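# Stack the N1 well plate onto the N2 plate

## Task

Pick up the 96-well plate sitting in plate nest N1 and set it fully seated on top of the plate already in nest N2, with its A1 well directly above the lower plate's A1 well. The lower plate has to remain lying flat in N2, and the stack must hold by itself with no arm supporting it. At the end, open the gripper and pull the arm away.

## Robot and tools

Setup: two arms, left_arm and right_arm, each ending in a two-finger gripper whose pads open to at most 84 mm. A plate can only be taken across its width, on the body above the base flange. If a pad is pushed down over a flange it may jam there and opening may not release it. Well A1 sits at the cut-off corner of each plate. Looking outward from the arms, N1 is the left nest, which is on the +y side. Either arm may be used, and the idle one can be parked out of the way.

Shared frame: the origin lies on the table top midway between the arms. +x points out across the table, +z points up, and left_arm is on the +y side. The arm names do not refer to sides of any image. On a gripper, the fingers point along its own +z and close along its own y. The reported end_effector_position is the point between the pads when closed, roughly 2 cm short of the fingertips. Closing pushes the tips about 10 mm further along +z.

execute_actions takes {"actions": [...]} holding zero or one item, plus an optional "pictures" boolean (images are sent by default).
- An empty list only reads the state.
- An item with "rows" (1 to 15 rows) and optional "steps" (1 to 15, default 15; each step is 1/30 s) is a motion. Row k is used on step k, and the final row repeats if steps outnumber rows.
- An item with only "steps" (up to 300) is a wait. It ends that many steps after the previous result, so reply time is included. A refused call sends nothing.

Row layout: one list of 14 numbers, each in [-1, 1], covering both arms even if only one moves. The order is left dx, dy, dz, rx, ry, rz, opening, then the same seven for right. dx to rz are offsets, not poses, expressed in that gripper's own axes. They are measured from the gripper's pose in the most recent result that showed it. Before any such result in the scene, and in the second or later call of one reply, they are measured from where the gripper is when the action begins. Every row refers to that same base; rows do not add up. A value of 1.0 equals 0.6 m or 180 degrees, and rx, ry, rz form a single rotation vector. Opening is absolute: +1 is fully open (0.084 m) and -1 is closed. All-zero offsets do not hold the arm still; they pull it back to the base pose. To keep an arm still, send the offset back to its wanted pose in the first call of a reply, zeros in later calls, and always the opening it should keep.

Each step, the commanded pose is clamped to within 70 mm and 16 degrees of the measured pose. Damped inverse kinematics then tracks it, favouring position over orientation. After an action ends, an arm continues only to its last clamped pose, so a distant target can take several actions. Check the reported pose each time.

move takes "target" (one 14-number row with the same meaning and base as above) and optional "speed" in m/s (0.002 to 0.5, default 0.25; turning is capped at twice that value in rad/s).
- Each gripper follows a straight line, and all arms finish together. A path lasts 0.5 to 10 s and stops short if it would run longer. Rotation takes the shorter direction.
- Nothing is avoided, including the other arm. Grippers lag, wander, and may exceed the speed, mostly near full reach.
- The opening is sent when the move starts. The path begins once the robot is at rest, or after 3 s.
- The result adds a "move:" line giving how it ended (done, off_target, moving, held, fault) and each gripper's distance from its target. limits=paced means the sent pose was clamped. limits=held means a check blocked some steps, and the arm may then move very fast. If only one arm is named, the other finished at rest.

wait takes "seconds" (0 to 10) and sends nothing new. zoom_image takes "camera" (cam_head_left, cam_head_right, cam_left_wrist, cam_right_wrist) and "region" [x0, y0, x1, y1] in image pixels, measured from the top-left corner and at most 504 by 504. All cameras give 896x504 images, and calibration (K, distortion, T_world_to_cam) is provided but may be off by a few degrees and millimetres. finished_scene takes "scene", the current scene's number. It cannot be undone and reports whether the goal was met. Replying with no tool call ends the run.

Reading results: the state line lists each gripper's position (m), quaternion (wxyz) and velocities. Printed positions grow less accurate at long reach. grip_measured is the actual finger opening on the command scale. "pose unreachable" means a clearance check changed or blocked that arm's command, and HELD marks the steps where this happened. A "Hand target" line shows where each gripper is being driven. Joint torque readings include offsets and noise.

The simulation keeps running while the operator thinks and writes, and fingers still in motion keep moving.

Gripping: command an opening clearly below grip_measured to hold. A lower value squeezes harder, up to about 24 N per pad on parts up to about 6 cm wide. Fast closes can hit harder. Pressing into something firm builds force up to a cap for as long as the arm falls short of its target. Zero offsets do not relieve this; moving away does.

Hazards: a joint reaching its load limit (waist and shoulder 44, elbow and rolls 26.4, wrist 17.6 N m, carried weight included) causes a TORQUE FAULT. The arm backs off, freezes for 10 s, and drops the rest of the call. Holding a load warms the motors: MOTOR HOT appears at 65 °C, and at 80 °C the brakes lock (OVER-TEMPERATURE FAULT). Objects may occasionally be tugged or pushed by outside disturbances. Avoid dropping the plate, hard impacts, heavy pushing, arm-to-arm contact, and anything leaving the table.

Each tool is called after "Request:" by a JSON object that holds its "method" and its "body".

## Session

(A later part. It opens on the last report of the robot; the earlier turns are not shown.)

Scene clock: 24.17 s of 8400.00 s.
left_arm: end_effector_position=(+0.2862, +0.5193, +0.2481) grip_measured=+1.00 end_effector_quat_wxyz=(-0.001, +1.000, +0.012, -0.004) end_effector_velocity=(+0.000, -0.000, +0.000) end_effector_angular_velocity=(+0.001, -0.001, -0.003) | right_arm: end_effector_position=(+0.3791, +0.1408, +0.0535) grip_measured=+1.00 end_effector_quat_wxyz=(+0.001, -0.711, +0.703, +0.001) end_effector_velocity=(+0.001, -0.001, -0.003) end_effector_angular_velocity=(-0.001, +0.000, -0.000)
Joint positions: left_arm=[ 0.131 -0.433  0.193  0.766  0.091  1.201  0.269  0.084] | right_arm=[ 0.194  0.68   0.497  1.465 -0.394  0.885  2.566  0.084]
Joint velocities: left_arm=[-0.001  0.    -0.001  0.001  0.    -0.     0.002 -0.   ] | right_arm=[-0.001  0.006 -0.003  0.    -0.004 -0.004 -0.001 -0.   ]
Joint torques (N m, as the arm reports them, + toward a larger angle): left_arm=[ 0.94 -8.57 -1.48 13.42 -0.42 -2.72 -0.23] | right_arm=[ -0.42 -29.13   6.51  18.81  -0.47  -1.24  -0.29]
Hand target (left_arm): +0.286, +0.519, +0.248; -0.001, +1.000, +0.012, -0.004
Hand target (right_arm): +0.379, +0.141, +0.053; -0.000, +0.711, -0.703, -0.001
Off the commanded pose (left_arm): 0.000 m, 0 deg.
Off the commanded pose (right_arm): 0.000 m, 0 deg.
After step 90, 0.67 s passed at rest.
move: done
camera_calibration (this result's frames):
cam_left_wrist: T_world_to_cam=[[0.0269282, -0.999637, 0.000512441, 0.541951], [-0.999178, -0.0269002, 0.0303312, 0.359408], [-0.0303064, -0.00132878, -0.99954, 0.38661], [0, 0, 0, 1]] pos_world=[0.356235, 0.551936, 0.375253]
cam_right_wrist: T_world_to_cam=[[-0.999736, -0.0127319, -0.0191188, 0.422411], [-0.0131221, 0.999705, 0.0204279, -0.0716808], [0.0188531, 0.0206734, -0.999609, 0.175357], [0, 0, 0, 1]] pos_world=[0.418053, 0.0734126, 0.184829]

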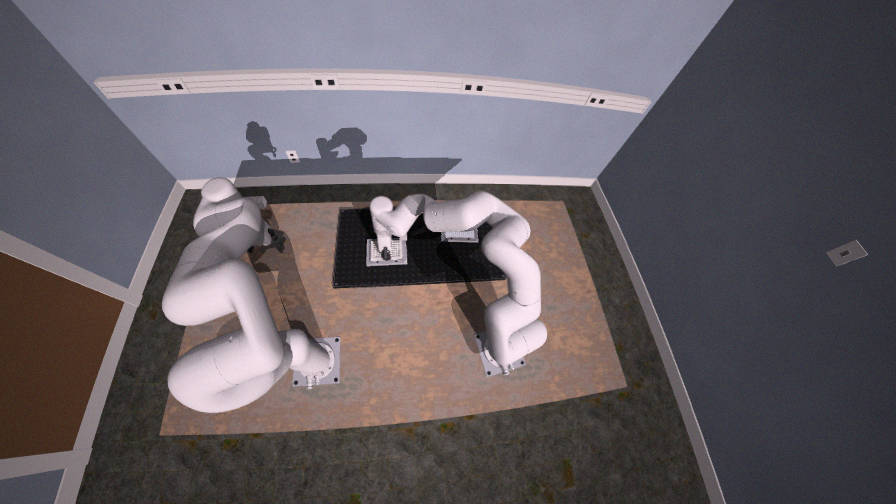

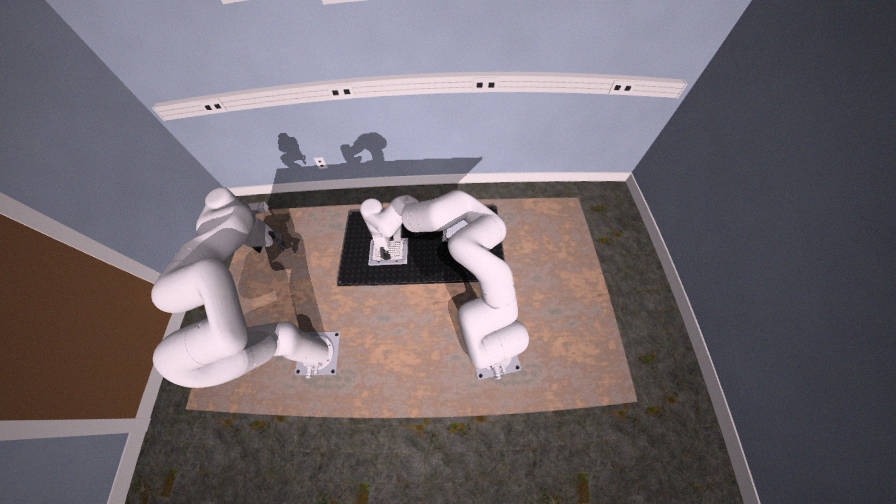

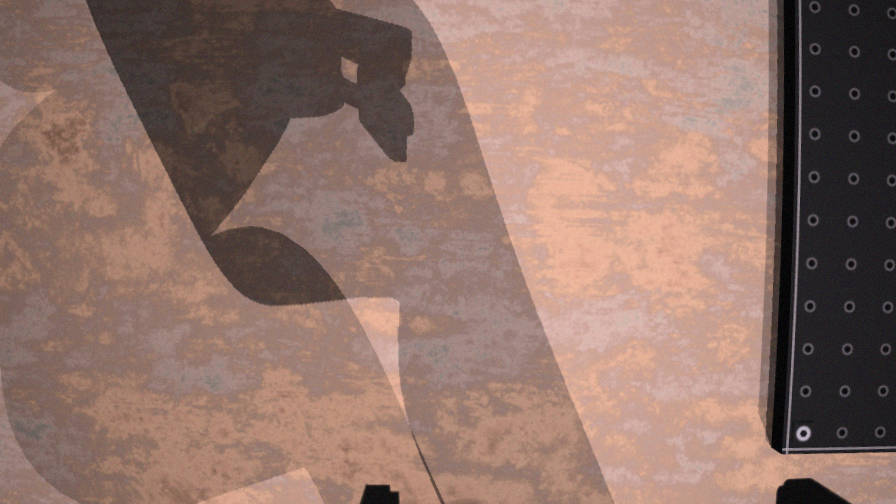

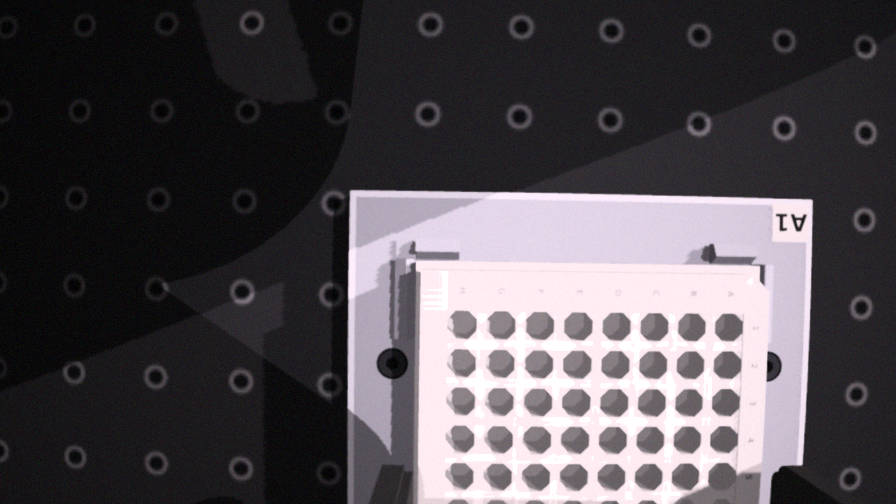

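Request:
{"method": "move", "body": {"target": [0,0,0,0,0,0,1,-0.0008,0.0004,0.0178,0,0,0,1], "speed": 0.01}}

Request:
{"method": "move", "body": {"target": [0,0,0,0,0,0,1,0,0,0,0,0,0,0.6]}}

Request:
{"method": "move", "body": {"target": [0,0,0,0,0,0,1,0,0,-0.05,0,0,0,0.6], "speed": 0.04}}

Scene clock: 28.07 s of 8400.00 s.
left_arm: end_effector_position=(+0.2862, +0.5193, +0.2481) grip_measured=+1.00 end_effector_quat_wxyz=(-0.001, +1.000, +0.012, -0.004) end_effector_velocity=(+0.000, +0.000, +0.000) end_effector_angular_velocity=(+0.000, -0.000, +0.000) | right_arm: end_effector_position=(+0.3788, +0.1412, +0.0431) grip_measured=+1.00 end_effector_quat_wxyz=(+0.001, -0.711, +0.703, +0.001) end_effector_velocity=(-0.000, +0.000, -0.002) end_effector_angular_velocity=(-0.000, -0.001, +0.001)
Joint positions: left_arm=[ 0.131 -0.433  0.193  0.766  0.091  1.201  0.269  0.084] | right_arm=[ 0.2    0.698  0.489  1.463 -0.404  0.866  2.573  0.084]
Joint velocities: left_arm=[ 0. -0.  0.  0.  0.  0. -0. -0.] | right_arm=[ 0.003  0.005 -0.002  0.    -0.003 -0.005  0.002 -0.   ]
Joint torques (N m, as the arm reports them, + toward a larger angle): left_arm=[ 0.66 -8.4  -1.33 13.51 -0.3  -2.61 -0.06] | right_arm=[ -0.11 -29.1    6.45  18.4   -0.06  -1.33  -0.4 ]
Hand target (left_arm): +0.286, +0.519, +0.248; -0.001, +1.000, +0.012, -0.004
Hand target (right_arm): +0.379, +0.141, +0.043; -0.001, +0.711, -0.703, -0.001
Off the commanded pose (left_arm): 0.000 m, 0 deg.
Off the commanded pose (right_arm): 0.000 m, 0 deg.
move: done
camera_calibration (this result's frames):
cam_left_wrist: T_world_to_cam=[[0.0269281, -0.999637, 0.000512437, 0.541951], [-0.999178, -0.0269002, 0.0303311, 0.359408], [-0.0303063, -0.00132877, -0.99954, 0.38661], [0, 0, 0, 1]] pos_world=[0.356235, 0.551936, 0.375253]
cam_right_wrist: T_world_to_cam=[[-0.999738, -0.012727, -0.0190313, 0.421938], [-0.0131132, 0.999708, 0.0203079, -0.0719053], [0.0187673, 0.0205522, -0.999613, 0.164991], [0, 0, 0, 1]] pos_world=[0.417788, 0.0738634, 0.174417]

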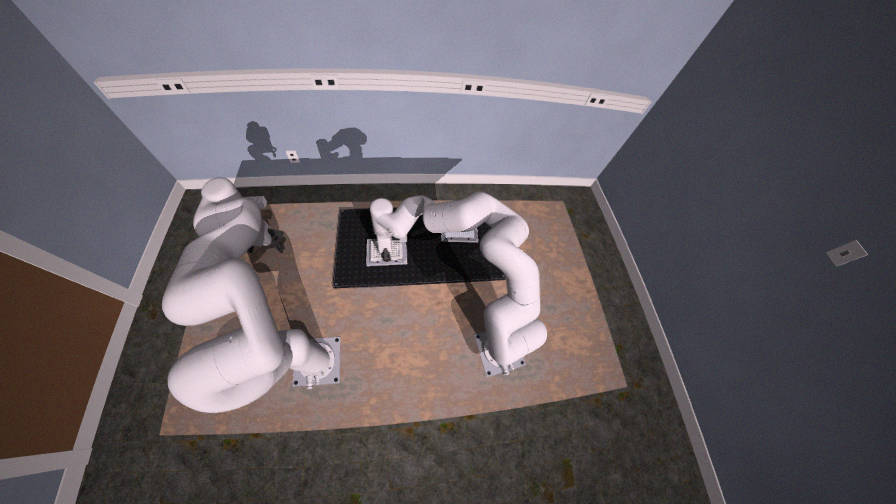

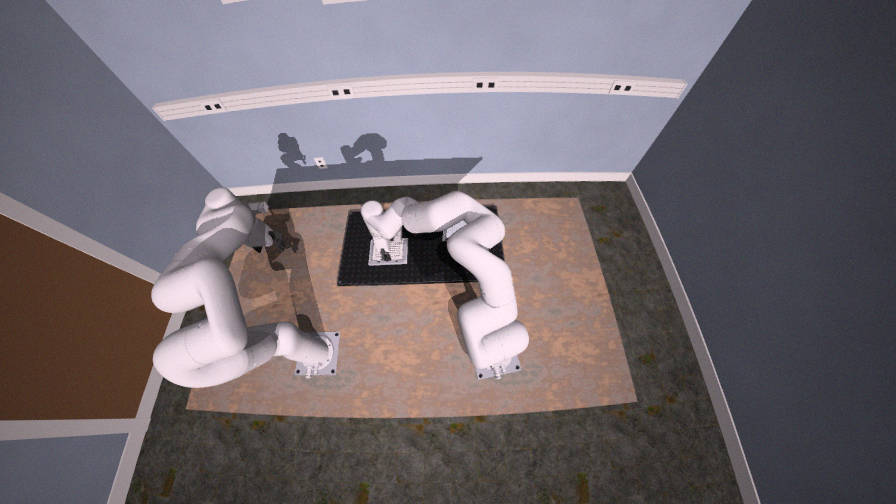

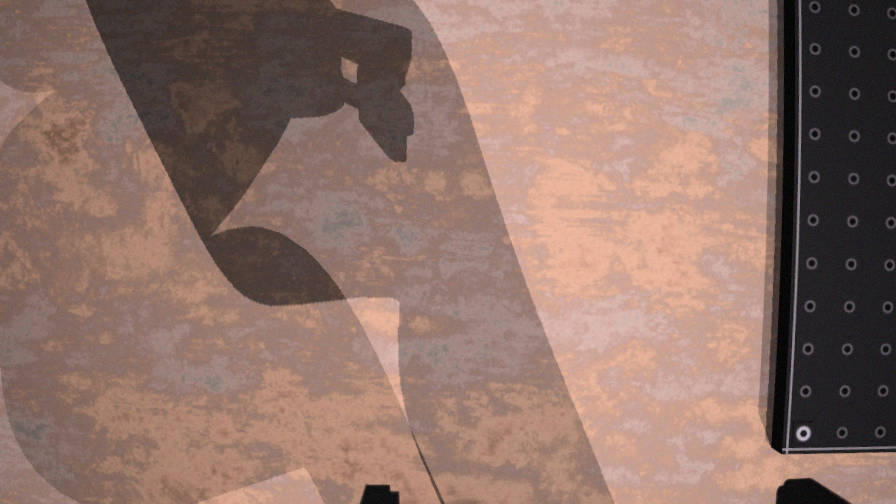

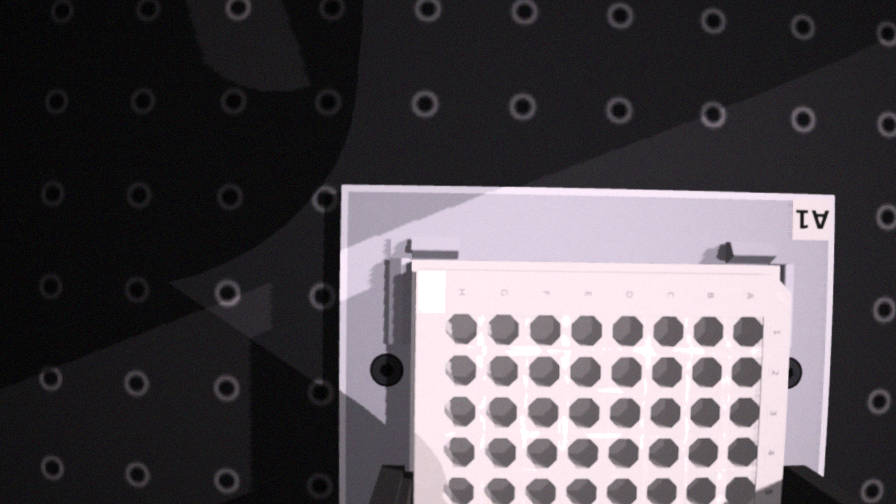

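Scene clock: 28.57 s of 8400.00 s.
left_arm: end_effector_position=(+0.2862, +0.5193, +0.2481) grip_measured=+1.00 end_effector_quat_wxyz=(-0.001, +1.000, +0.012, -0.004) end_effector_velocity=(+0.000, -0.000, +0.000) end_effector_angular_velocity=(+0.000, -0.001, -0.000) | right_arm: end_effector_position=(+0.3789, +0.1413, +0.0432) grip_measured=+0.93 end_effector_quat_wxyz=(+0.001, -0.711, +0.703, +0.001) end_effector_velocity=(-0.000, -0.000, -0.000) end_effector_angular_velocity=(-0.001, -0.001, +0.001)
Joint positions: left_arm=[ 0.131 -0.433  0.193  0.766  0.091  1.201  0.269  0.084] | right_arm=[ 0.2    0.698  0.489  1.463 -0.404  0.866  2.573  0.082]
Joint velocities: left_arm=[-0.     0.    -0.     0.001  0.    -0.     0.     0.   ] | right_arm=[ 0.001 -0.    -0.    -0.    -0.001  0.     0.     0.   ]
Joint torques (N m, as the arm reports them, + toward a larger angle): left_arm=[ 0.6  -8.68 -1.45 13.4  -0.47 -2.69 -0.21] | right_arm=[ -0.65 -28.59   6.21  17.86  -0.09  -1.14  -0.34]
Hand target (left_arm): +0.286, +0.519, +0.248; -0.001, +1.000, +0.012, -0.004
Hand target (right_arm): +0.379, +0.141, +0.043; -0.001, +0.711, -0.703, -0.001
Off the commanded pose (left_arm): 0.000 m, 0 deg.
Off the commanded pose (right_arm): 0.000 m, 0 deg.
move: done
camera_calibration (this result's frames):
cam_left_wrist: T_world_to_cam=[[0.0269282, -0.999637, 0.000512434, 0.541951], [-0.999178, -0.0269002, 0.030331, 0.359408], [-0.0303062, -0.00132877, -0.99954, 0.38661], [0, 0, 0, 1]] pos_world=[0.356235, 0.551936, 0.375253]
cam_right_wrist: T_world_to_cam=[[-0.999734, -0.0127193, -0.0192348, 0.422003], [-0.0131138, 0.999703, 0.0205235, -0.0719958], [0.0189681, 0.0207703, -0.999604, 0.164994], [0, 0, 0, 1]] pos_world=[0.417817, 0.073915, 0.174523]

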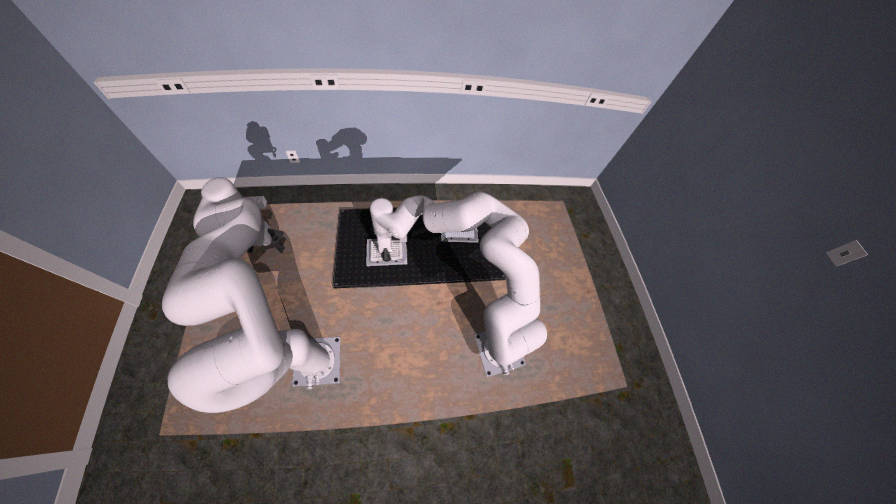

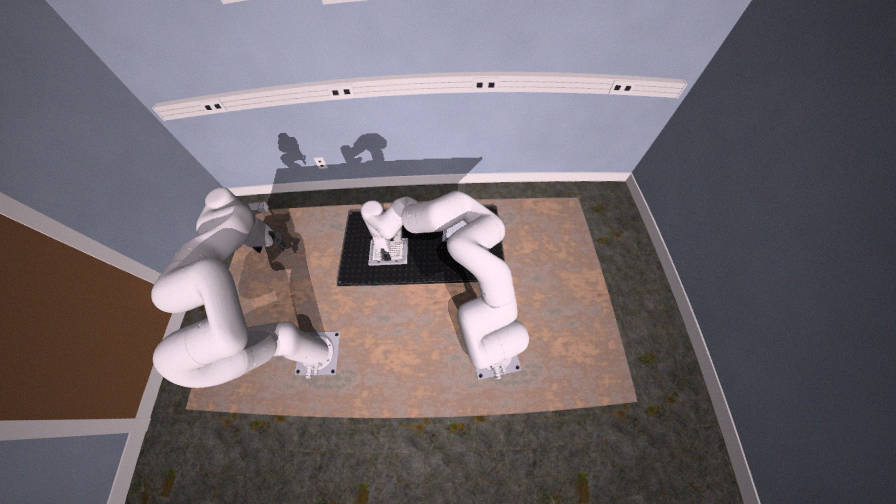

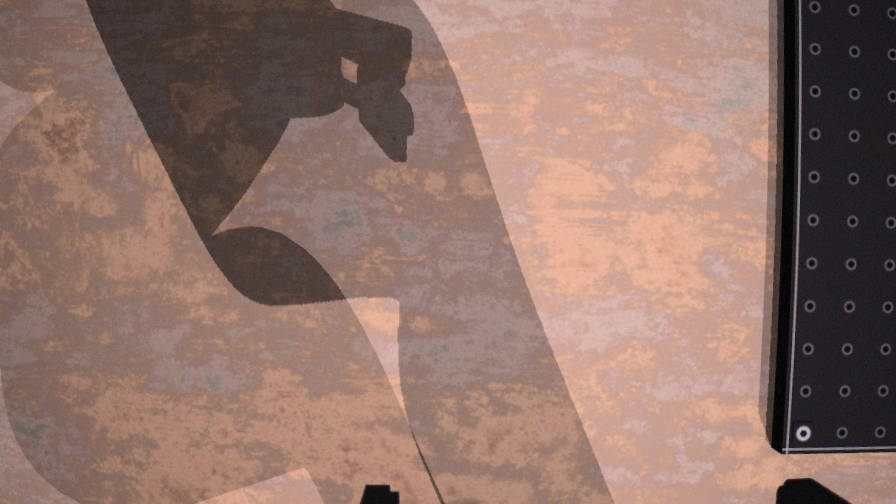

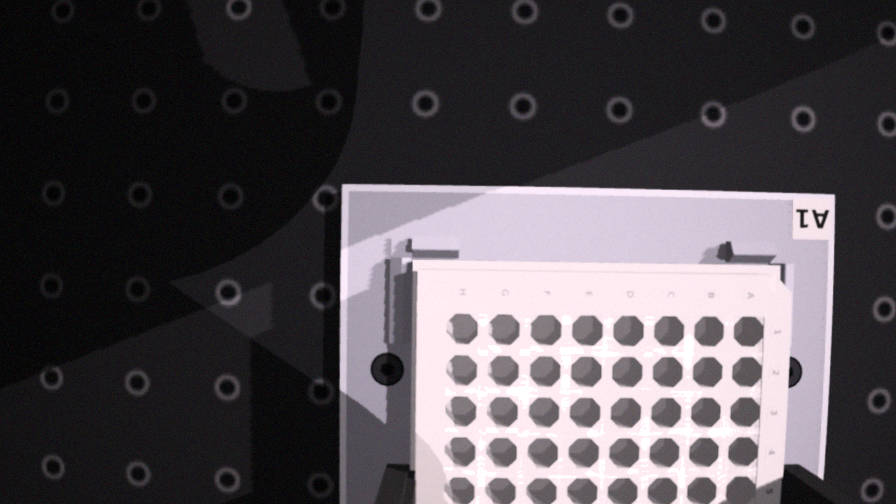

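Scene clock: 29.70 s of 8400.00 s.
left_arm: end_effector_position=(+0.2862, +0.5193, +0.2481) grip_measured=+1.00 end_effector_quat_wxyz=(-0.001, +1.000, +0.012, -0.004) end_effector_velocity=(-0.000, +0.000, -0.000) end_effector_angular_velocity=(-0.001, -0.000, +0.000) | right_arm: end_effector_position=(+0.3788, +0.1412, +0.0728) grip_measured=+0.93 end_effector_quat_wxyz=(+0.001, -0.711, +0.703, +0.002) end_effector_velocity=(-0.000, +0.000, +0.002) end_effector_angular_velocity=(-0.001, +0.000, +0.001)
Joint positions: left_arm=[ 0.131 -0.433  0.193  0.766  0.091  1.201  0.269  0.084] | right_arm=[ 0.187  0.649  0.511  1.474 -0.375  0.923  2.555  0.082]
Joint velocities: left_arm=[-0.    -0.     0.001  0.    -0.     0.     0.    -0.   ] | right_arm=[-0.    -0.004  0.002  0.001  0.002  0.006 -0.001  0.   ]
Joint torques (N m, as the arm reports them, + toward a larger angle): left_arm=[ 0.63 -8.42 -1.47 13.55 -0.21 -2.69 -0.15] | right_arm=[ -0.31 -28.79   6.33  19.05  -0.26  -1.37  -0.45]
Hand target (left_arm): +0.286, +0.519, +0.248; -0.001, +1.000, +0.012, -0.004
Hand target (right_arm): +0.379, +0.141, +0.073; -0.001, +0.711, -0.703, -0.002
Off the commanded pose (left_arm): 0.000 m, 0 deg.
Off the commanded pose (right_arm): 0.000 m, 0 deg.
move: done
camera_calibration (this result's frames):
cam_left_wrist: T_world_to_cam=[[0.0269281, -0.999637, 0.000512452, 0.541951], [-0.999178, -0.0269002, 0.030331, 0.359408], [-0.0303062, -0.00132879, -0.99954, 0.38661], [0, 0, 0, 1]] pos_world=[0.356235, 0.551936, 0.375253]
cam_right_wrist: T_world_to_cam=[[-0.999738, -0.0127896, -0.0189884, 0.422528], [-0.0131779, 0.999704, 0.0204653, -0.0725066], [0.018721, 0.0207102, -0.99961, 0.194726], [0, 0, 0, 1]] pos_world=[0.417816, 0.0738562, 0.204157]

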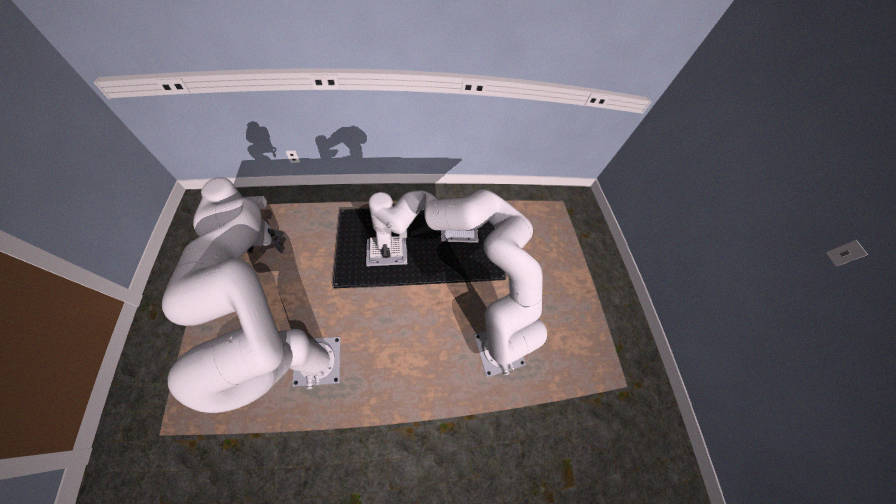

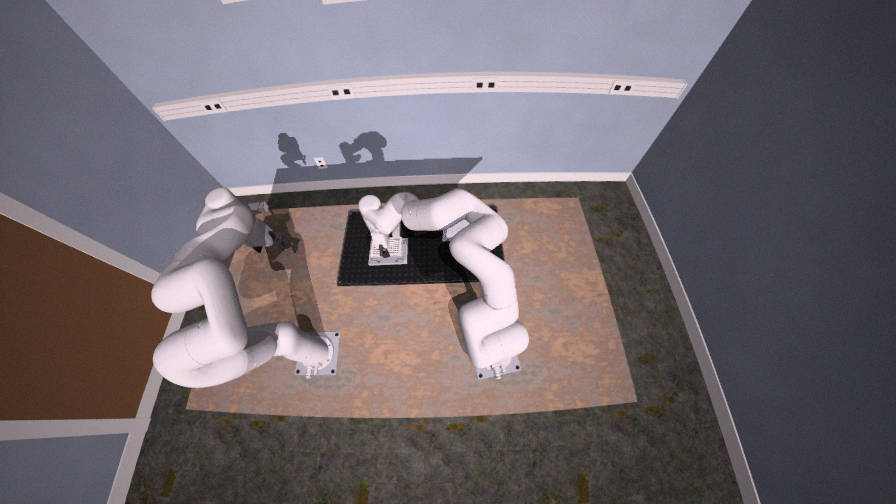

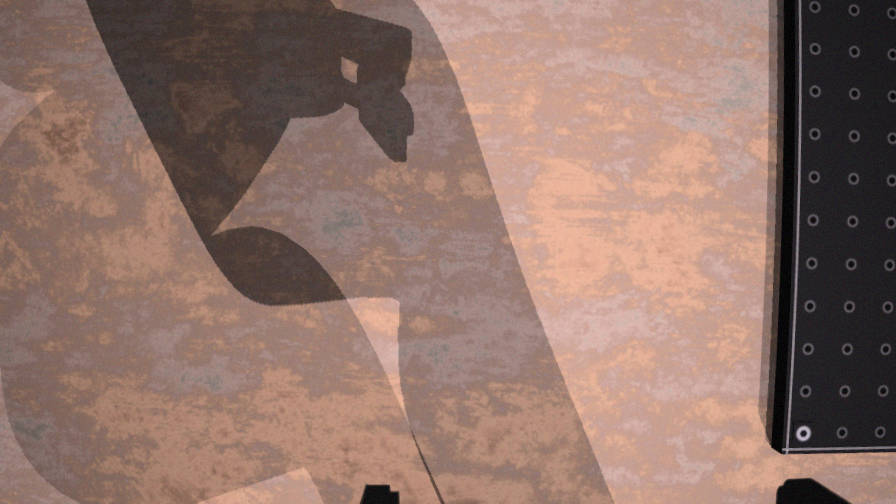

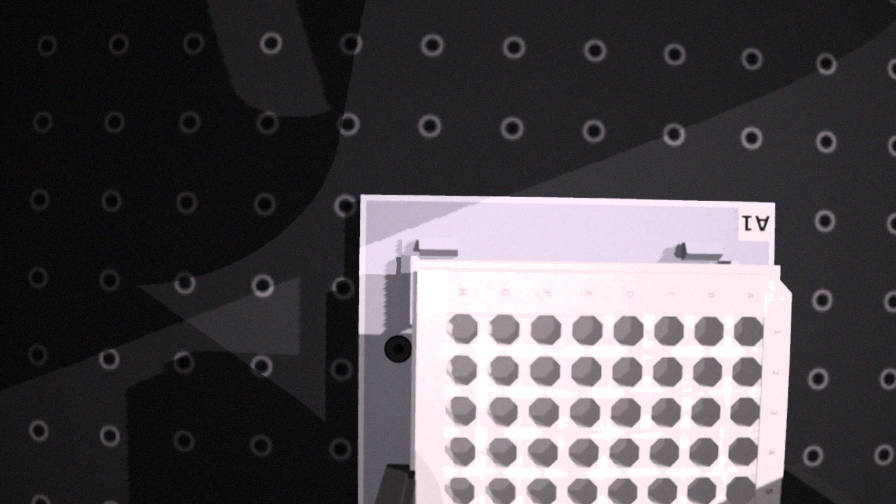

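Request:
{"method": "move", "body": {"target": [0,0,0,0,0,0,1,0.5329,-0.1589,0,0,0,0.0231,0.6], "speed": 0.2}}

Request:
{"method": "move", "body": {"target": [0,0,0,0,0,0,1,0.001,0,0.019,0,0,0,0.6], "speed": 0.02}}

Scene clock: 34.83 s of 8400.00 s.
left_arm: end_effector_position=(+0.2862, +0.5193, +0.2481) grip_measured=+1.00 end_effector_quat_wxyz=(-0.001, +1.000, +0.012, -0.004) end_effector_velocity=(+0.000, +0.000, +0.000) end_effector_angular_velocity=(-0.000, -0.001, +0.001) | right_arm: end_effector_position=(+0.4788, -0.1771, +0.0726) grip_measured=+0.93 end_effector_quat_wxyz=(+0.001, -0.686, +0.728, +0.001) end_effector_velocity=(+0.000, -0.003, -0.000) end_effector_angular_velocity=(-0.000, +0.003, -0.004)
Joint positions: left_arm=[ 0.131 -0.433  0.193  0.766  0.091  1.201  0.269  0.084] | right_arm=[-0.363  0.448  0.411  1.195 -0.242  0.794  1.97   0.082]
Joint velocities: left_arm=[ 0.    -0.     0.001  0.001 -0.     0.    -0.     0.   ] | right_arm=[-0.004  0.001 -0.002  0.003  0.002  0.004 -0.003 -0.   ]
Joint torques (N m, as the arm reports them, + toward a larger angle): left_arm=[ 0.88 -8.45 -1.51 13.52 -0.29 -2.66 -0.2 ] | right_arm=[ -0.29 -25.27   4.22  18.85  -0.03  -1.36  -0.24]
Hand target (left_arm): +0.286, +0.519, +0.248; -0.001, +1.000, +0.012, -0.004
Hand target (right_arm): +0.479, -0.178, +0.073; -0.001, +0.685, -0.728, -0.001
Off the commanded pose (left_arm): 0.000 m, 0 deg.
Off the commanded pose (right_arm): 0.001 m, 0 deg.
move: done
camera_calibration (this result's frames):
cam_left_wrist: T_world_to_cam=[[0.0269281, -0.999637, 0.000512481, 0.541951], [-0.999178, -0.0269001, 0.0303312, 0.359408], [-0.0303064, -0.00132882, -0.99954, 0.38661], [0, 0, 0, 1]] pos_world=[0.356235, 0.551936, 0.375253]
cam_right_wrist: T_world_to_cam=[[-0.998047, 0.059059, -0.0203735, 0.530429], [0.058657, 0.998082, 0.0197953, 0.212463], [0.0215035, 0.0185616, -0.999596, 0.197459], [0, 0, 0, 1]] pos_world=[0.512684, -0.247047, 0.203981]

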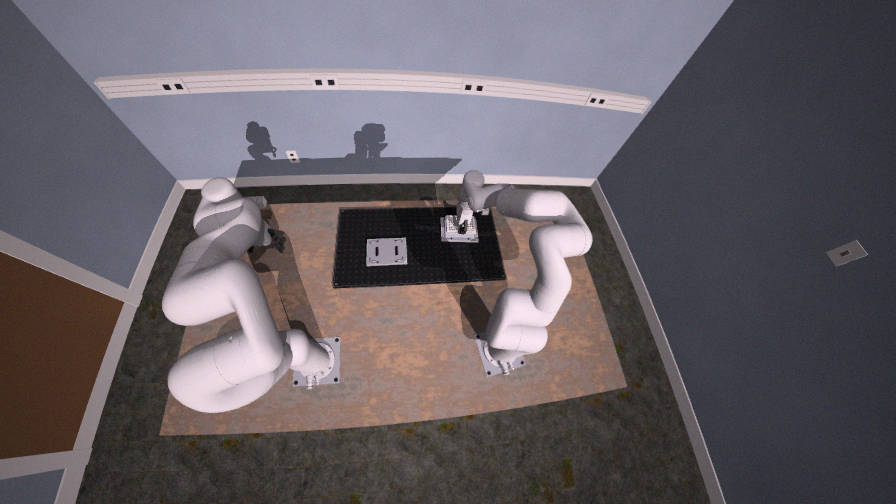

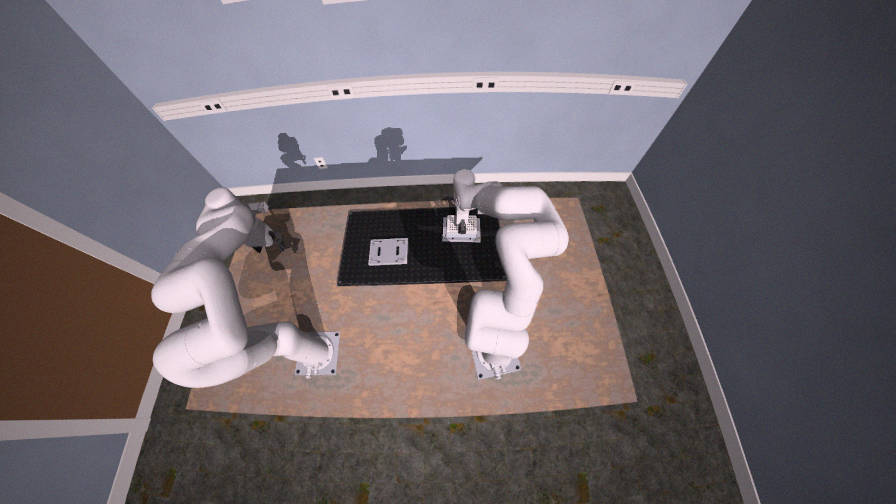

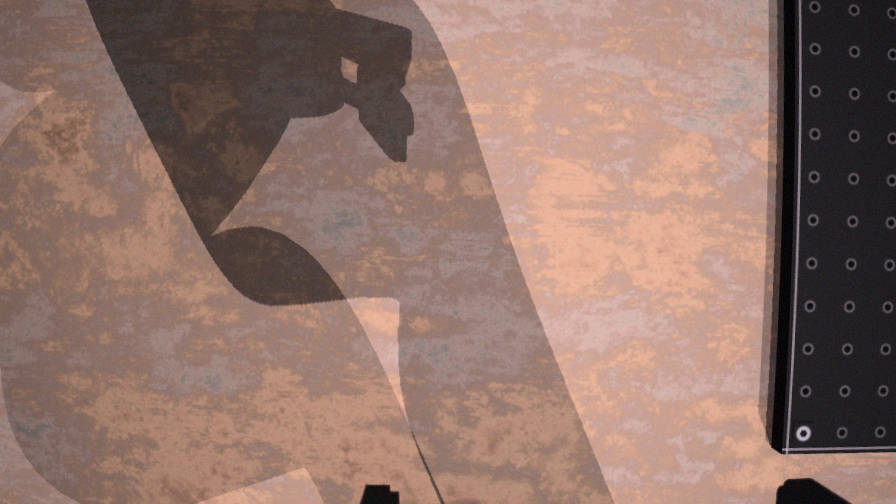

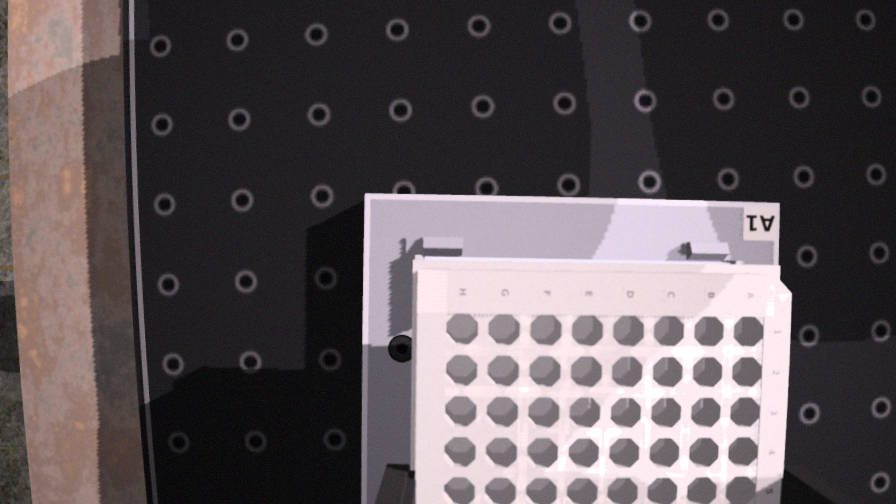

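Scene clock: 35.73 s of 8400.00 s.
left_arm: end_effector_position=(+0.2862, +0.5193, +0.2481) grip_measured=+1.00 end_effector_quat_wxyz=(-0.001, +1.000, +0.012, -0.004) end_effector_velocity=(+0.000, -0.000, -0.000) end_effector_angular_velocity=(+0.001, +0.000, -0.002) | right_arm: end_effector_position=(+0.4788, -0.1777, +0.0614) grip_measured=+0.93 end_effector_quat_wxyz=(+0.001, -0.686, +0.728, +0.001) end_effector_velocity=(+0.002, +0.001, -0.001) end_effector_angular_velocity=(+0.001, -0.007, +0.002)
Joint positions: left_arm=[ 0.131 -0.433  0.193  0.766  0.091  1.201  0.269  0.084] | right_arm=[-0.359  0.469  0.403  1.189 -0.255  0.769  1.977  0.082]
Joint velocities: left_arm=[ 0.001  0.    -0.002 -0.     0.    -0.     0.001  0.   ] | right_arm=[ 0.002  0.003 -0.001  0.002 -0.004 -0.009  0.001 -0.   ]
Joint torques (N m, as the arm reports them, + toward a larger angle): left_arm=[ 0.72 -8.2  -1.36 13.43 -0.38 -2.7  -0.16] | right_arm=[ -0.23 -25.83   4.17  18.49  -0.2   -1.32  -0.46]
Hand target (left_arm): +0.286, +0.519, +0.248; -0.001, +1.000, +0.012, -0.004
Hand target (right_arm): +0.479, -0.178, +0.061; -0.001, +0.686, -0.728, -0.001
Off the commanded pose (left_arm): 0.000 m, 0 deg.
Off the commanded pose (right_arm): 0.000 m, 0 deg.
move: done
camera_calibration (this result's frames):
cam_left_wrist: T_world_to_cam=[[0.0269281, -0.999637, 0.000512438, 0.541951], [-0.999178, -0.0269002, 0.0303311, 0.359408], [-0.0303063, -0.00132877, -0.99954, 0.38661], [0, 0, 0, 1]] pos_world=[0.356235, 0.551936, 0.375253]
cam_right_wrist: T_world_to_cam=[[-0.998045, 0.05908, -0.0204027, 0.530207], [0.0586782, 0.998081, 0.0197649, 0.213262], [0.0215313, 0.018529, -0.999596, 0.186308], [0, 0, 0, 1]] pos_world=[0.512645, -0.247629, 0.192835]

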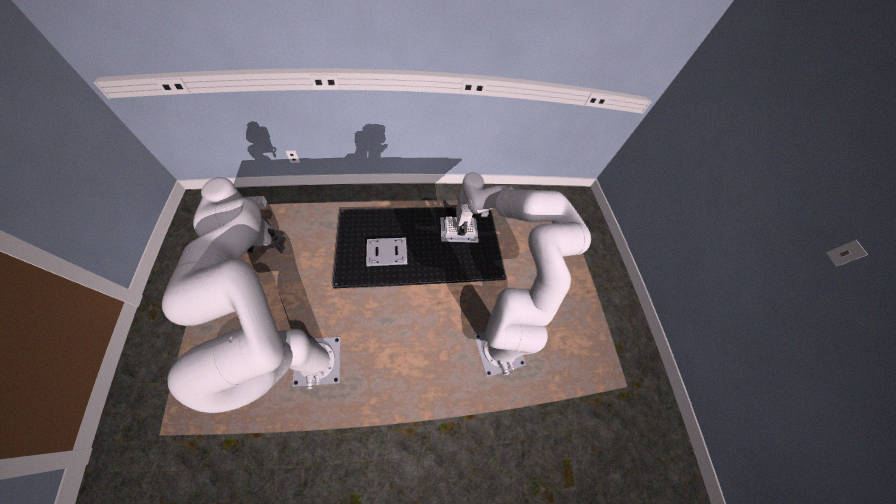

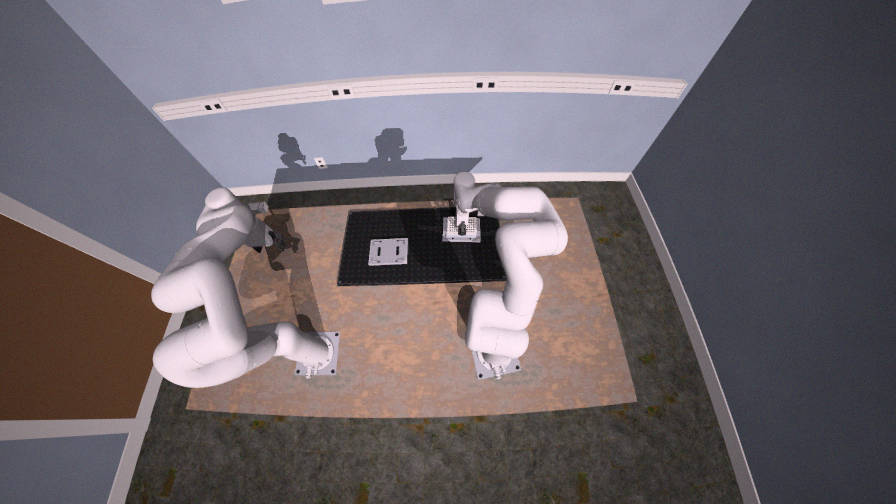

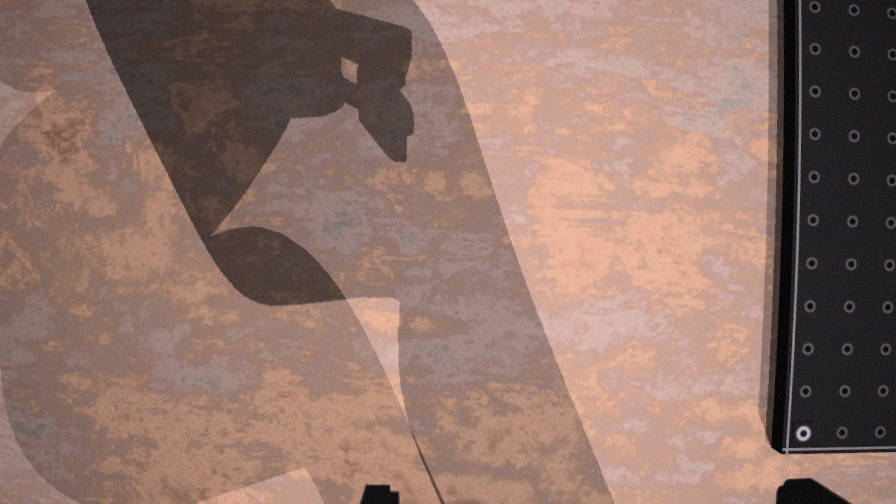

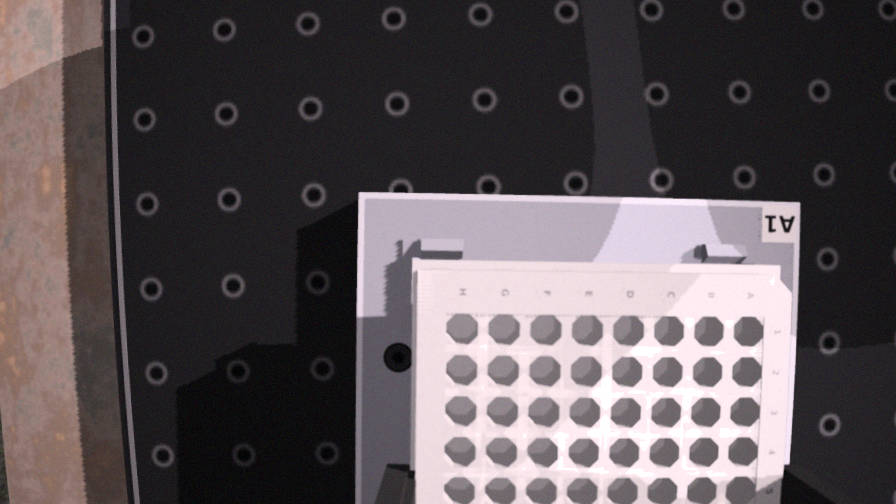

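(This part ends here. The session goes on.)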